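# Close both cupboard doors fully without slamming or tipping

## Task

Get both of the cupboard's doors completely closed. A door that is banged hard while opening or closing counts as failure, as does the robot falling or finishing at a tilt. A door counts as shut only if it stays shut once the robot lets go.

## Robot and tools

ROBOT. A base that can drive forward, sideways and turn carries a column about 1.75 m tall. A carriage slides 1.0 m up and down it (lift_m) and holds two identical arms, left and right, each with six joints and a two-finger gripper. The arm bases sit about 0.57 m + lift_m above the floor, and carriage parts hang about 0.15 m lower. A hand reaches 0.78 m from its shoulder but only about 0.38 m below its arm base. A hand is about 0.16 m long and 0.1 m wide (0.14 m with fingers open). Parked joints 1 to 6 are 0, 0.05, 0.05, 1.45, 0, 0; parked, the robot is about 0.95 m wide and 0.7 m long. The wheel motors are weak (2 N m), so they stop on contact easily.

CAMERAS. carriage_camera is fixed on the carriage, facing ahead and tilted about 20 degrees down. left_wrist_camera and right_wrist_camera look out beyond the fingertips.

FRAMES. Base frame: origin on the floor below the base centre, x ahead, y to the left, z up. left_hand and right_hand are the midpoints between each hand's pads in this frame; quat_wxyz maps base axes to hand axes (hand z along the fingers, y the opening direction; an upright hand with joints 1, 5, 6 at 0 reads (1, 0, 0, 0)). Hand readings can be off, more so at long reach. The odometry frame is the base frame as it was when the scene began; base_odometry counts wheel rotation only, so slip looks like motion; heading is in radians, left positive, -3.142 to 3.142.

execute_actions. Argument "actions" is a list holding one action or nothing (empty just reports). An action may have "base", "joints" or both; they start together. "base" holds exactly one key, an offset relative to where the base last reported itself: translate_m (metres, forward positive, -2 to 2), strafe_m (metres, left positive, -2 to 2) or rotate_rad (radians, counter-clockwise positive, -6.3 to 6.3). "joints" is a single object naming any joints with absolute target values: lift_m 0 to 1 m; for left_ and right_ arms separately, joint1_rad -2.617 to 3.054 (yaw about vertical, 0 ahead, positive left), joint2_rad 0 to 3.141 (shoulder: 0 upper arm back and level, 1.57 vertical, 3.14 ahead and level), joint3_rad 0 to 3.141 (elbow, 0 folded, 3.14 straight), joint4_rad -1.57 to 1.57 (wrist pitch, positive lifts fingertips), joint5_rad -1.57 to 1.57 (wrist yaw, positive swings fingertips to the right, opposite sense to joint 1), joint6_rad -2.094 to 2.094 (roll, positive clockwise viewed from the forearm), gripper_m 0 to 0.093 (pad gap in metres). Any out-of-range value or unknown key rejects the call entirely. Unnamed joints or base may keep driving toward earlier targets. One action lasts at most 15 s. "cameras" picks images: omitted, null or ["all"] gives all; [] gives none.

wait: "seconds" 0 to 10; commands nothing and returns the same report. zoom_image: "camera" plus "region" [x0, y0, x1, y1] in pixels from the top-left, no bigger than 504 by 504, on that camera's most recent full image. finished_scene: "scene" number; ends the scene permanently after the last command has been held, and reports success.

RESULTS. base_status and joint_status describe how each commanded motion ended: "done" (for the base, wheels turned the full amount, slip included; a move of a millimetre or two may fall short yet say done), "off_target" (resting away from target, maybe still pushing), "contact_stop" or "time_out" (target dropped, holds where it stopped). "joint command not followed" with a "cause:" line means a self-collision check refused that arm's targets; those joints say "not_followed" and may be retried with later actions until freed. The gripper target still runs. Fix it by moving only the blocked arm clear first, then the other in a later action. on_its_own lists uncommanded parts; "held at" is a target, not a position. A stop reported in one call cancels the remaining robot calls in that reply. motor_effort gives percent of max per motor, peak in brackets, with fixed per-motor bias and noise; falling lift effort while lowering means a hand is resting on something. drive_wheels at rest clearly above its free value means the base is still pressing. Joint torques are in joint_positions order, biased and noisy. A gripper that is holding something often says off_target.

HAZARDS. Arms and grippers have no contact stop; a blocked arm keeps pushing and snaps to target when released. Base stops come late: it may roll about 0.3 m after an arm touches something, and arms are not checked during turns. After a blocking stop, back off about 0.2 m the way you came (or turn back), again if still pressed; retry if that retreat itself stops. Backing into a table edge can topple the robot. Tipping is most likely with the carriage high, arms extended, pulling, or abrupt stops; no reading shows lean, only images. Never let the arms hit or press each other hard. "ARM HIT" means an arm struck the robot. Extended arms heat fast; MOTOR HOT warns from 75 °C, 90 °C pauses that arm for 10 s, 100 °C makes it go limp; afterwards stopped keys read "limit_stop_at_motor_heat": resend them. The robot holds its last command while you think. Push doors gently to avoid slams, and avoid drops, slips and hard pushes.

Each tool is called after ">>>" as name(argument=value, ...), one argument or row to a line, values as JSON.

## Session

>>> execute_actions(
  actions=[],
  cameras=["carriage_camera"],
)

Scene clock: 0.00 s.
Joint torques (N m, as the arm reports them, + toward a larger angle): no reading
base_odometry: x=+0.000 y=+0.000 heading=+0.000 (m, m, rad; odometry frame)
base_status: not commanded
joint_positions: lift_m=+0.303 left_joint1_rad=-0.001 left_joint2_rad=+0.047 left_joint3_rad=+0.041 left_joint4_rad=+1.431 left_joint5_rad=+0.034 left_joint6_rad=-0.043 left_gripper_m=+0.094 right_joint1_rad=+0.012 right_joint2_rad=+0.044 right_joint3_rad=+0.051 right_joint4_rad=+1.414 right_joint5_rad=-0.022 right_joint6_rad=+0.009 right_gripper_m=+0.095
joint_status: not commanded
motor_effort: lift_m=+26 drive_wheels=+5 (%)
left_hand: x=+0.3010 y=+0.3120 z=+1.3020 quat_wxyz=(+0.997, +0.015, +0.074, -0.023) (m; base frame)
right_hand: x=+0.3007 y=-0.3137 z=+1.3043 quat_wxyz=(+0.997, -0.011, +0.075, +0.011) (m; base frame)
pictures: carriage_camera
Images, in order (width x height): carriage_camera 504x504.

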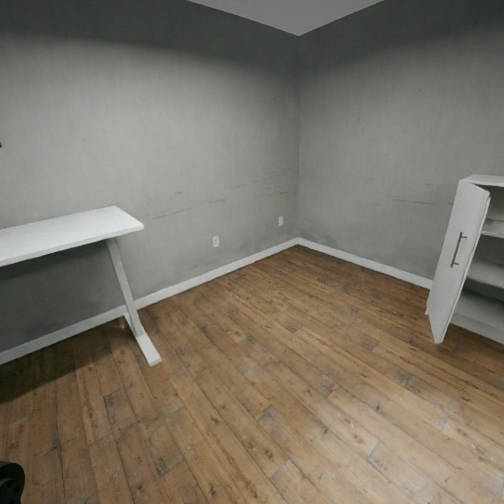

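>>> execute_actions(
  actions=[
    {"base":{"rotate_rad":-0.75},"joints":{"lift_m":0.005,"left_joint1_rad":0.5,"left_joint2_rad":1.8,"left_joint3_rad":1.5,"left_joint4_rad":0.3,"left_joint5_rad":0.5,"left_gripper_m":0,"right_joint1_rad":-0.5,"right_joint2_rad":1.8,"right_joint3_rad":1.5,"right_joint4_rad":0.3,"right_joint5_rad":-0.5,"right_gripper_m":0}},
  ],
  cameras=["carriage_camera"],
)

>>> execute_actions(
  actions=[
    {"base":{"translate_m":0.7}},
  ],
  cameras=["carriage_camera"],
)

Scene clock: 5.43 s.
Joint torques (N m, as the arm reports them, + toward a larger angle): left_arm=[  0.22 -12.34  10.89   2.4    0.2    0.01] | right_arm=[ -0.07 -13.42  10.34   2.11  -0.12  -0.1 ]
base_odometry: x=+0.000 y=+0.000 heading=-0.749 (m, m, rad; odometry frame)
base_status: done
joint_positions: lift_m=+0.005 left_joint1_rad=+0.498 left_joint2_rad=+1.814 left_joint3_rad=+1.484 left_joint4_rad=+0.288 left_joint5_rad=+0.493 left_joint6_rad=-0.043 left_gripper_m=+0.000 right_joint1_rad=-0.497 right_joint2_rad=+1.808 right_joint3_rad=+1.487 right_joint4_rad=+0.303 right_joint5_rad=-0.496 right_joint6_rad=+0.009 right_gripper_m=+0.001
joint_status: all done
motor_effort: lift_m=+27(27) drive_wheels=+22(42) (%)
left_hand: x=+0.7941 y=+0.5139 z=+0.9146 quat_wxyz=(+0.694, -0.024, +0.720, -0.020) (m; base frame)
right_hand: x=+0.7933 y=-0.5123 z=+0.9224 quat_wxyz=(+0.701, +0.007, +0.713, +0.006) (m; base frame)
pictures: carriage_camera
Images, in order (width x height): carriage_camera 504x504.

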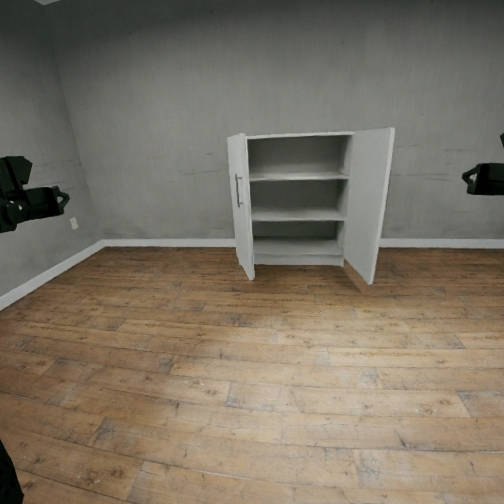

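Scene clock: 9.17 s.
Joint torques (N m, as the arm reports them, + toward a larger angle): left_arm=[  0.21 -12.22  10.88   2.33   0.19   0.01] | right_arm=[ -0.05 -13.37  10.36   2.07  -0.12  -0.1 ]
base_odometry: x=+0.512 y=-0.478 heading=-0.750 (m, m, rad; odometry frame)
base_status: done
joint_positions: lift_m=+0.005 left_joint1_rad=+0.499 left_joint2_rad=+1.812 left_joint3_rad=+1.484 left_joint4_rad=+0.295 left_joint5_rad=+0.493 left_joint6_rad=-0.043 left_gripper_m=+0.000 right_joint1_rad=-0.498 right_joint2_rad=+1.807 right_joint3_rad=+1.487 right_joint4_rad=+0.305 right_joint5_rad=-0.496 right_joint6_rad=+0.009 right_gripper_m=+0.001
joint_status: not commanded
motor_effort: lift_m=+27(27) drive_wheels=-13(55) (%)
left_hand: x=+0.7936 y=+0.5143 z=+0.9169 quat_wxyz=(+0.696, -0.023, +0.717, -0.018) (m; base frame)
right_hand: x=+0.7930 y=-0.5124 z=+0.9236 quat_wxyz=(+0.702, +0.006, +0.712, +0.005) (m; base frame)
pictures: carriage_camera
Images, in order (width x height): carriage_camera 504x504.

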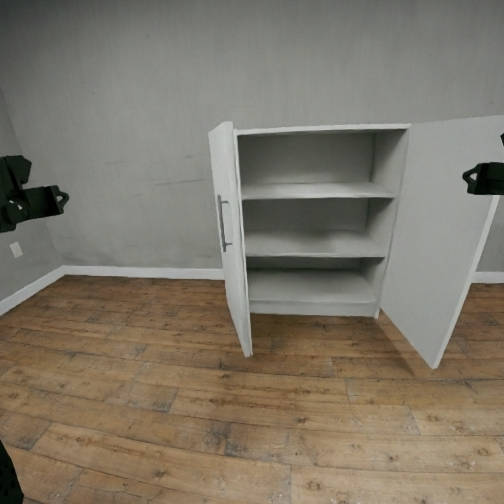

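>>> execute_actions(
  actions=[
    {"base":{"strafe_m":-0.4},"joints":{"left_joint1_rad":0.9,"right_joint1_rad":-0.65}},
  ],
  cameras=["carriage_camera"],
)

>>> execute_actions(
  actions=[
    {"base":{"translate_m":0.33}},
  ],
  cameras=[],
)

>>> execute_actions(
  actions=[
    {"joints":{"left_joint1_rad":0.65,"right_joint1_rad":-0.3}},
  ],
  cameras=[],
)

>>> execute_actions(
  actions=[
    {"joints":{"left_joint1_rad":0.45,"right_joint1_rad":-0.1}},
  ],
  cameras=["carriage_camera"],
)

Scene clock: 16.70 s.
Joint torques (N m, as the arm reports them, + toward a larger angle): left_arm=[ -0.15 -12.08  10.91   2.34   0.15   0.01] | right_arm=[  0.38 -13.05  10.18   2.11  -0.09  -0.1 ]
base_odometry: x=+0.240 y=-0.771 heading=-0.750 (m, m, rad; odometry frame)
base_status: done
joint_positions: lift_m=+0.005 left_joint1_rad=+0.903 left_joint2_rad=+1.812 left_joint3_rad=+1.484 left_joint4_rad=+0.295 left_joint5_rad=+0.496 left_joint6_rad=-0.043 left_gripper_m=+0.000 right_joint1_rad=-0.655 right_joint2_rad=+1.805 right_joint3_rad=+1.487 right_joint4_rad=+0.306 right_joint5_rad=-0.498 right_joint6_rad=+0.009 right_gripper_m=+0.001
joint_status: all done
motor_effort: lift_m=+27(26) drive_wheels=-4(49) (%)
left_hand: x=+0.6739 y=+0.7065 z=+0.9170 quat_wxyz=(+0.686, -0.165, +0.698, +0.121) (m; base frame)
right_hand: x=+0.7555 y=-0.5928 z=+0.9248 quat_wxyz=(+0.702, +0.061, +0.708, -0.050) (m; base frame)
pictures: carriage_camera
Images, in order (width x height): carriage_camera 504x504.

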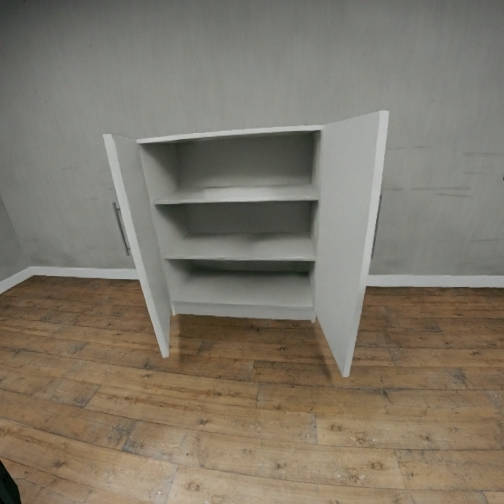

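Scene clock: 19.40 s.
Joint torques (N m, as the arm reports them, + toward a larger angle): left_arm=[ -0.09 -12.2   10.87   2.33   0.16   0.01] | right_arm=[  0.57 -13.08  10.31   2.05  -0.1   -0.1 ]
base_odometry: x=+0.481 y=-0.996 heading=-0.751 (m, m, rad; odometry frame)
base_status: done
joint_positions: lift_m=+0.005 left_joint1_rad=+0.903 left_joint2_rad=+1.812 left_joint3_rad=+1.484 left_joint4_rad=+0.295 left_joint5_rad=+0.496 left_joint6_rad=-0.043 left_gripper_m=+0.000 right_joint1_rad=-0.655 right_joint2_rad=+1.804 right_joint3_rad=+1.487 right_joint4_rad=+0.307 right_joint5_rad=-0.498 right_joint6_rad=+0.009 right_gripper_m=+0.001
joint_status: not commanded
motor_effort: lift_m=+27(27) drive_wheels=-11(42) (%)
left_hand: x=+0.6739 y=+0.7065 z=+0.9170 quat_wxyz=(+0.686, -0.165, +0.698, +0.121) (m; base frame)
right_hand: x=+0.7554 y=-0.5927 z=+0.9255 quat_wxyz=(+0.702, +0.061, +0.708, -0.051) (m; base frame)
pictures: none
No camera images: the call's "cameras" was empty. Leave "cameras" out to get every camera's image.

Scene clock: 20.40 s.
Joint torques (N m, as the arm reports them, + toward a larger angle): left_arm=[  0.49 -12.22  10.91   2.34   0.09   0.01] | right_arm=[ -0.51 -13.02  10.33   2.08  -0.06  -0.1 ]
base_odometry: x=+0.481 y=-0.996 heading=-0.751 (m, m, rad; odometry frame)
base_status: not commanded
joint_positions: lift_m=+0.005 left_joint1_rad=+0.644 left_joint2_rad=+1.812 left_joint3_rad=+1.484 left_joint4_rad=+0.295 left_joint5_rad=+0.501 left_joint6_rad=-0.043 left_gripper_m=+0.000 right_joint1_rad=-0.293 right_joint2_rad=+1.804 right_joint3_rad=+1.487 right_joint4_rad=+0.307 right_joint5_rad=-0.502 right_joint6_rad=+0.009 right_gripper_m=+0.001
joint_status: all done
motor_effort: lift_m=+27(27) drive_wheels=-9(11) (%)
left_hand: x=+0.7598 y=+0.5875 z=+0.9170 quat_wxyz=(+0.696, -0.072, +0.714, +0.029) (m; base frame)
right_hand: x=+0.8207 y=-0.3996 z=+0.9255 quat_wxyz=(+0.700, -0.069, +0.707, +0.078) (m; base frame)
pictures: none
No camera images: the call's "cameras" was empty. Leave "cameras" out to get every camera's image.

Scene clock: 21.37 s.
Joint torques (N m, as the arm reports them, + toward a larger angle): left_arm=[  0.57 -12.22  10.78   2.3    0.12  -0.02] | right_arm=[ -0.13 -12.66  10.26   2.08  -0.12  -0.04]
base_odometry: x=+0.481 y=-0.996 heading=-0.751 (m, m, rad; odometry frame)
base_status: not commanded
joint_positions: lift_m=+0.005 left_joint1_rad=+0.444 left_joint2_rad=+1.812 left_joint3_rad=+1.486 left_joint4_rad=+0.298 left_joint5_rad=+0.498 left_joint6_rad=-0.039 left_gripper_m=+0.000 right_joint1_rad=-0.097 right_joint2_rad=+1.803 right_joint3_rad=+1.489 right_joint4_rad=+0.311 right_joint5_rad=-0.494 right_joint6_rad=+0.002 right_gripper_m=+0.001
joint_status: all done
motor_effort: lift_m=+26(27) drive_wheels=-8(9) (%)
left_hand: x=+0.8037 y=+0.4839 z=+0.9185 quat_wxyz=(+0.697, +0.000, +0.716, -0.038) (m; base frame)
right_hand: x=+0.8262 y=-0.2909 z=+0.9280 quat_wxyz=(+0.692, -0.138, +0.694, +0.140) (m; base frame)
pictures: carriage_camera
Images, in order (width x height): carriage_camera 504x504.

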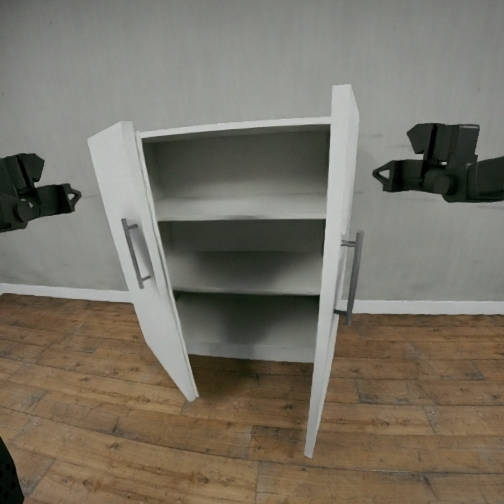

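>>> execute_actions(
  actions=[
    {"joints":{"left_joint1_rad":0.27,"right_joint1_rad":0.08}},
  ],
  cameras=[],
)

>>> execute_actions(
  actions=[
    {"joints":{"left_joint1_rad":0.12,"right_joint1_rad":0.25}},
  ],
  cameras=[],
)

>>> execute_actions(
  actions=[
    {"base":{"translate_m":0.1},"joints":{"right_joint1_rad":0.45,"right_joint2_rad":1.6,"right_joint3_rad":1.3}},
  ],
  cameras=[],
)

>>> execute_actions(
  actions=[
    {"base":{"translate_m":0.07}},
  ],
  cameras=["carriage_camera"],
)

>>> execute_actions(
  actions=[
    {"base":{"translate_m":0.03}},
  ],
  cameras=[],
)

>>> execute_actions(
  actions=[
    {"base":{"translate_m":0.03}},
  ],
  cameras=["carriage_camera"],
)

>>> execute_actions(
  actions=[
    {"base":{"translate_m":0.03}},
  ],
  cameras=["carriage_camera"],
)

>>> execute_actions(
  actions=[
    {"base":{"translate_m":0.03}},
  ],
  cameras=["carriage_camera"],
)

Scene clock: 28.97 s.
Joint torques (N m, as the arm reports them, + toward a larger angle): left_arm=[  0.49 -12.27  10.79   2.31   0.11  -0.02] | right_arm=[ -0.03 -12.63  10.21   2.05  -0.13  -0.04]
base_odometry: x=+0.481 y=-0.996 heading=-0.751 (m, m, rad; odometry frame)
base_status: not commanded
joint_positions: lift_m=+0.005 left_joint1_rad=+0.265 left_joint2_rad=+1.812 left_joint3_rad=+1.486 left_joint4_rad=+0.298 left_joint5_rad=+0.501 left_joint6_rad=-0.039 left_gripper_m=+0.000 right_joint1_rad=+0.083 right_joint2_rad=+1.801 right_joint3_rad=+1.489 right_joint4_rad=+0.310 right_joint5_rad=-0.495 right_joint6_rad=+0.002 right_gripper_m=+0.001
joint_status: all done
motor_effort: lift_m=+26(26) drive_wheels=-7(8) (%)
left_hand: x=+0.8245 y=+0.3843 z=+0.9185 quat_wxyz=(+0.691, +0.066, +0.713, -0.101) (m; base frame)
right_hand: x=+0.8117 y=-0.1905 z=+0.9292 quat_wxyz=(+0.677, -0.201, +0.679, +0.202) (m; base frame)
pictures: none
No camera images: the call's "cameras" was empty. Leave "cameras" out to get every camera's image.

Scene clock: 29.83 s.
Joint torques (N m, as the arm reports them, + toward a larger angle): left_arm=[  0.54 -12.16  10.71   2.3    0.11  -0.02] | right_arm=[ -0.5  -12.21  10.38   2.08  -0.16  -0.04]
base_odometry: x=+0.481 y=-0.996 heading=-0.751 (m, m, rad; odometry frame)
base_status: not commanded
joint_positions: lift_m=+0.005 left_joint1_rad=+0.115 left_joint2_rad=+1.812 left_joint3_rad=+1.486 left_joint4_rad=+0.297 left_joint5_rad=+0.502 left_joint6_rad=-0.039 left_gripper_m=+0.000 right_joint1_rad=+0.258 right_joint2_rad=+1.797 right_joint3_rad=+1.489 right_joint4_rad=+0.308 right_joint5_rad=-0.493 right_joint6_rad=+0.002 right_gripper_m=+0.001
joint_status: all done
motor_effort: lift_m=+26(26) drive_wheels=+11(12) (%)
left_hand: x=+0.8281 y=+0.2997 z=+0.9184 quat_wxyz=(+0.681, +0.119, +0.706, -0.153) (m; base frame)
right_hand: x=+0.7804 y=-0.0972 z=+0.9308 quat_wxyz=(+0.658, -0.259, +0.658, +0.260) (m; base frame)
pictures: none
No camera images: the call's "cameras" was empty. Leave "cameras" out to get every camera's image.

Scene clock: 31.50 s.
Joint torques (N m, as the arm reports them, + toward a larger angle): left_arm=[  0.17 -12.22  10.64   2.31   0.08  -0.02] | right_arm=[-0.53 -9.25  6.87  2.02  0.   -0.04]
base_odometry: x=+0.553 y=-1.065 heading=-0.752 (m, m, rad; odometry frame)
base_status: done
joint_positions: lift_m=+0.005 left_joint1_rad=+0.120 left_joint2_rad=+1.812 left_joint3_rad=+1.486 left_joint4_rad=+0.296 left_joint5_rad=+0.503 left_joint6_rad=-0.039 left_gripper_m=+0.000 right_joint1_rad=+0.459 right_joint2_rad=+1.591 right_joint3_rad=+1.328 right_joint4_rad=+0.311 right_joint5_rad=-0.504 right_joint6_rad=+0.002 right_gripper_m=+0.001
joint_status: all done
motor_effort: lift_m=+26(26) drive_wheels=-10(50) (%)
left_hand: x=+0.8281 y=+0.3023 z=+0.9181 quat_wxyz=(+0.681, +0.117, +0.707, -0.151) (m; base frame)
right_hand: x=+0.6763 y=-0.0211 z=+0.9592 quat_wxyz=(+0.643, -0.327, +0.610, +0.328) (m; base frame)
pictures: none
No camera images: the call's "cameras" was empty. Leave "cameras" out to get every camera's image.

Scene clock: 32.93 s.
Joint torques (N m, as the arm reports them, + toward a larger angle): left_arm=[  0.14 -12.17  10.66   2.32   0.03  -0.02] | right_arm=[-0.52 -9.14  6.83  2.06  0.   -0.04]
base_odometry: x=+0.604 y=-1.113 heading=-0.753 (m, m, rad; odometry frame)
base_status: done
joint_positions: lift_m=+0.005 left_joint1_rad=+0.121 left_joint2_rad=+1.812 left_joint3_rad=+1.486 left_joint4_rad=+0.295 left_joint5_rad=+0.505 left_joint6_rad=-0.039 left_gripper_m=+0.000 right_joint1_rad=+0.458 right_joint2_rad=+1.591 right_joint3_rad=+1.328 right_joint4_rad=+0.311 right_joint5_rad=-0.504 right_joint6_rad=+0.002 right_gripper_m=+0.001
joint_status: not commanded
motor_effort: lift_m=+26(26) drive_wheels=-10(46) (%)
left_hand: x=+0.8280 y=+0.3028 z=+0.9180 quat_wxyz=(+0.681, +0.118, +0.707, -0.152) (m; base frame)
right_hand: x=+0.6766 y=-0.0215 z=+0.9592 quat_wxyz=(+0.643, -0.327, +0.610, +0.327) (m; base frame)
pictures: carriage_camera
Images, in order (width x height): carriage_camera 504x504.

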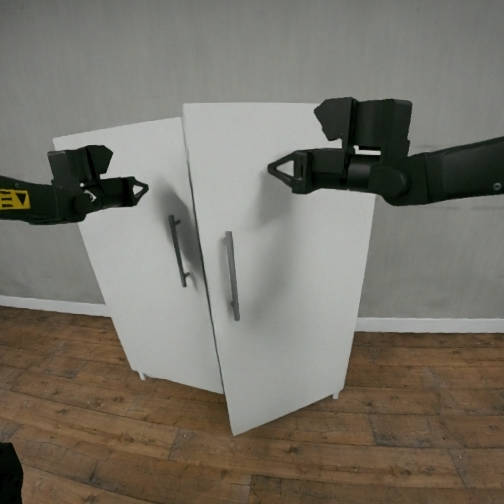

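Scene clock: 33.90 s.
Joint torques (N m, as the arm reports them, + toward a larger angle): left_arm=[  0.09 -11.92  10.74   2.32   0.04  -0.02] | right_arm=[-0.4  -9.17  6.8   2.06 -0.02 -0.04]
base_odometry: x=+0.626 y=-1.134 heading=-0.754 (m, m, rad; odometry frame)
base_status: done
joint_positions: lift_m=+0.005 left_joint1_rad=+0.121 left_joint2_rad=+1.810 left_joint3_rad=+1.486 left_joint4_rad=+0.295 left_joint5_rad=+0.506 left_joint6_rad=-0.039 left_gripper_m=+0.000 right_joint1_rad=+0.457 right_joint2_rad=+1.591 right_joint3_rad=+1.328 right_joint4_rad=+0.309 right_joint5_rad=-0.505 right_joint6_rad=+0.002 right_gripper_m=+0.001
joint_status: not commanded
motor_effort: lift_m=+26(26) drive_wheels=-7(46) (%)
left_hand: x=+0.8273 y=+0.3024 z=+0.9195 quat_wxyz=(+0.682, +0.118, +0.706, -0.152) (m; base frame)
right_hand: x=+0.6766 y=-0.0217 z=+0.9589 quat_wxyz=(+0.642, -0.327, +0.611, +0.328) (m; base frame)
pictures: none
No camera images: the call's "cameras" was empty. Leave "cameras" out to get every camera's image.

Scene clock: 34.87 s.
Joint torques (N m, as the arm reports them, + toward a larger angle): left_arm=[ -0.09 -11.42  10.7    2.47  -0.08  -0.02] | right_arm=[-0.52 -9.22  6.88  2.04  0.03 -0.04]
base_odometry: x=+0.648 y=-1.154 heading=-0.755 (m, m, rad; odometry frame)
base_status: done
joint_positions: lift_m=+0.005 left_joint1_rad=+0.123 left_joint2_rad=+1.805 left_joint3_rad=+1.486 left_joint4_rad=+0.281 left_joint5_rad=+0.516 left_joint6_rad=-0.039 left_gripper_m=+0.000 right_joint1_rad=+0.457 right_joint2_rad=+1.591 right_joint3_rad=+1.326 right_joint4_rad=+0.309 right_joint5_rad=-0.507 right_joint6_rad=+0.002 right_gripper_m=+0.001
joint_status: not commanded
motor_effort: lift_m=+26(26) drive_wheels=+16(44) (%)
left_hand: x=+0.8254 y=+0.3019 z=+0.9189 quat_wxyz=(+0.678, +0.120, +0.709, -0.156) (m; base frame)
right_hand: x=+0.6764 y=-0.0215 z=+0.9580 quat_wxyz=(+0.642, -0.327, +0.611, +0.328) (m; base frame)
pictures: carriage_camera
Images, in order (width x height): carriage_camera 504x504.

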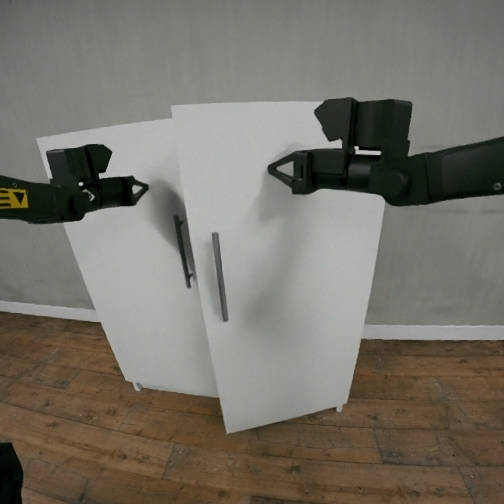

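Scene clock: 35.90 s.
Joint torques (N m, as the arm reports them, + toward a larger angle): left_arm=[-2.79 -5.41 11.56  3.79 -1.51 -0.02] | right_arm=[-0.34 -9.06  7.09  2.02  0.07 -0.05]
base_odometry: x=+0.666 y=-1.172 heading=-0.756 (m, m, rad; odometry frame)
base_status: translate_m contact_stop (by the wheels' count: +0.025 of +0.030)
joint_positions: lift_m=+0.005 left_joint1_rad=+0.162 left_joint2_rad=+1.746 left_joint3_rad=+1.477 left_joint4_rad=+0.152 left_joint5_rad=+0.639 left_joint6_rad=-0.039 left_gripper_m=+0.000 right_joint1_rad=+0.456 right_joint2_rad=+1.591 right_joint3_rad=+1.323 right_joint4_rad=+0.310 right_joint5_rad=-0.508 right_joint6_rad=+0.002 right_gripper_m=+0.001
joint_status: not commanded
motor_effort: lift_m=+26(26) drive_wheels=+28(56) (%)
left_hand: x=+0.8016 y=+0.3022 z=+0.9184 quat_wxyz=(+0.644, +0.136, +0.727, -0.195) (m; base frame)
right_hand: x=+0.6768 y=-0.0221 z=+0.9570 quat_wxyz=(+0.641, -0.327, +0.612, +0.328) (m; base frame)
pictures: carriage_camera
Images, in order (width x height): carriage_camera 504x504.

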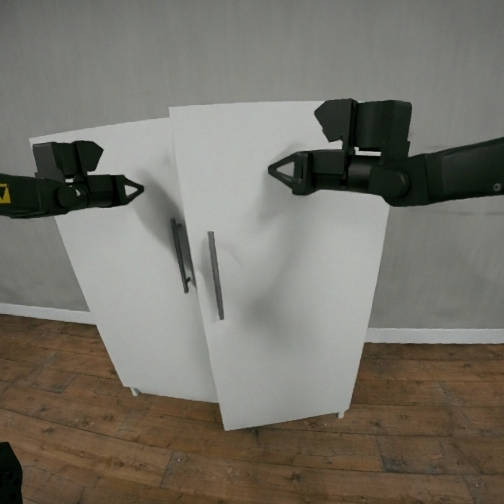

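not run: a stop came earlier in this reply.

>>> execute_actions(
  actions=[
    {"base":{"translate_m":0.04},"joints":{"left_joint2_rad":1.1,"left_joint3_rad":0.8}},
  ],
  cameras=[],
)

>>> execute_actions(
  actions=[
    {"base":{"translate_m":0.03}},
  ],
  cameras=[],
)

>>> execute_actions(
  actions=[
    {"base":{"translate_m":0.03}},
  ],
  cameras=["carriage_camera"],
)

>>> execute_actions(
  actions=[
    {"base":{"translate_m":0.025}},
  ],
  cameras=["carriage_camera"],
)

Scene clock: 41.53 s.
Joint torques (N m, as the arm reports them, + toward a larger angle): left_arm=[-0.12 -5.13  8.64  2.35  0.   -0.03] | right_arm=[-0.24 -9.25  7.21  2.03  0.03 -0.05]
base_odometry: x=+0.695 y=-1.200 heading=-0.757 (m, m, rad; odometry frame)
base_status: done
joint_positions: lift_m=+0.005 left_joint1_rad=+0.123 left_joint2_rad=+1.113 left_joint3_rad=+0.809 left_joint4_rad=+0.292 left_joint5_rad=+0.510 left_joint6_rad=-0.039 left_gripper_m=+0.000 right_joint1_rad=+0.456 right_joint2_rad=+1.591 right_joint3_rad=+1.323 right_joint4_rad=+0.310 right_joint5_rad=-0.507 right_joint6_rad=+0.003 right_gripper_m=+0.001
joint_status: all done
motor_effort: lift_m=+26(26) drive_wheels=-6(66) (%)
left_hand: x=+0.6497 y=+0.2812 z=+0.9085 quat_wxyz=(+0.687, +0.121, +0.700, -0.151) (m; base frame)
right_hand: x=+0.6769 y=-0.0222 z=+0.9571 quat_wxyz=(+0.641, -0.327, +0.612, +0.328) (m; base frame)
pictures: none
No camera images: the call's "cameras" was empty. Leave "cameras" out to get every camera's image.

Scene clock: 42.63 s.
Joint torques (N m, as the arm reports them, + toward a larger angle): left_arm=[-0.09 -5.13  8.64  2.33  0.   -0.03] | right_arm=[-0.3  -9.21  7.18  2.05  0.04 -0.05]
base_odometry: x=+0.716 y=-1.221 heading=-0.758 (m, m, rad; odometry frame)
base_status: done
joint_positions: lift_m=+0.005 left_joint1_rad=+0.123 left_joint2_rad=+1.113 left_joint3_rad=+0.809 left_joint4_rad=+0.294 left_joint5_rad=+0.509 left_joint6_rad=-0.039 left_gripper_m=+0.000 right_joint1_rad=+0.456 right_joint2_rad=+1.591 right_joint3_rad=+1.323 right_joint4_rad=+0.309 right_joint5_rad=-0.507 right_joint6_rad=+0.003 right_gripper_m=+0.001
joint_status: not commanded
motor_effort: lift_m=+26(26) drive_wheels=-8(45) (%)
left_hand: x=+0.6499 y=+0.2815 z=+0.9088 quat_wxyz=(+0.688, +0.120, +0.700, -0.150) (m; base frame)
right_hand: x=+0.6768 y=-0.0221 z=+0.9569 quat_wxyz=(+0.641, -0.327, +0.612, +0.328) (m; base frame)
pictures: none
No camera images: the call's "cameras" was empty. Leave "cameras" out to get every camera's image.

Scene clock: 43.70 s.
Joint torques (N m, as the arm reports them, + toward a larger angle): left_arm=[-0.21 -5.15  8.61  2.33  0.02 -0.03] | right_arm=[-1.78 -6.52  7.99  2.02  0.85 -0.04]
base_odometry: x=+0.737 y=-1.241 heading=-0.760 (m, m, rad; odometry frame)
base_status: translate_m contact_stop (by the wheels' count: +0.029 of +0.030)
joint_positions: lift_m=+0.005 left_joint1_rad=+0.123 left_joint2_rad=+1.113 left_joint3_rad=+0.809 left_joint4_rad=+0.295 left_joint5_rad=+0.507 left_joint6_rad=-0.039 left_gripper_m=+0.000 right_joint1_rad=+0.475 right_joint2_rad=+1.566 right_joint3_rad=+1.314 right_joint4_rad=+0.309 right_joint5_rad=-0.580 right_joint6_rad=+0.001 right_gripper_m=+0.001
joint_status: not commanded
motor_effort: lift_m=+26(27) drive_wheels=+9(46) (%)
left_hand: x=+0.6500 y=+0.2817 z=+0.9091 quat_wxyz=(+0.688, +0.120, +0.700, -0.149) (m; base frame)
right_hand: x=+0.6545 y=-0.0108 z=+0.9639 quat_wxyz=(+0.631, -0.357, +0.591, +0.355) (m; base frame)
pictures: carriage_camera
Images, in order (width x height): carriage_camera 504x504.

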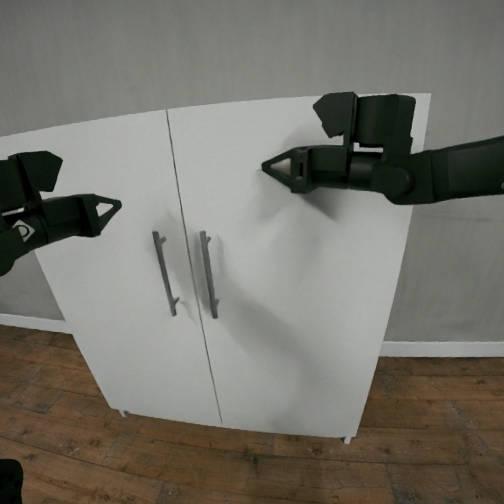

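not run: a stop came earlier in this reply.

>>> execute_actions(
  actions=[
    {"base":{"translate_m":-0.07}},
  ],
  cameras=[],
)

>>> finished_scene(
  scene=2,
)

Scene clock: 47.27 s.
Joint torques (N m, as the arm reports them, + toward a larger angle): left_arm=[-0.08 -5.13  8.68  2.29  0.02 -0.02] | right_arm=[-0.45 -8.68  8.02  2.02  0.03 -0.03]
base_odometry: x=+0.687 y=-1.193 heading=-0.759 (m, m, rad; odometry frame)
base_status: done
joint_positions: lift_m=+0.005 left_joint1_rad=+0.123 left_joint2_rad=+1.113 left_joint3_rad=+0.809 left_joint4_rad=+0.296 left_joint5_rad=+0.507 left_joint6_rad=-0.039 left_gripper_m=+0.000 right_joint1_rad=+0.457 right_joint2_rad=+1.586 right_joint3_rad=+1.314 right_joint4_rad=+0.312 right_joint5_rad=-0.507 right_joint6_rad=+0.001 right_gripper_m=+0.001
joint_status: not commanded
motor_effort: lift_m=+26(26) drive_wheels=+13(36) (%)
left_hand: x=+0.6500 y=+0.2817 z=+0.9093 quat_wxyz=(+0.689, +0.120, +0.699, -0.149) (m; base frame)
right_hand: x=+0.6752 y=-0.0221 z=+0.9553 quat_wxyz=(+0.640, -0.328, +0.612, +0.328) (m; base frame)
pictures: none
No camera images: the call's "cameras" was empty. Leave "cameras" out to get every camera's image.

The scene is finished: the task was done.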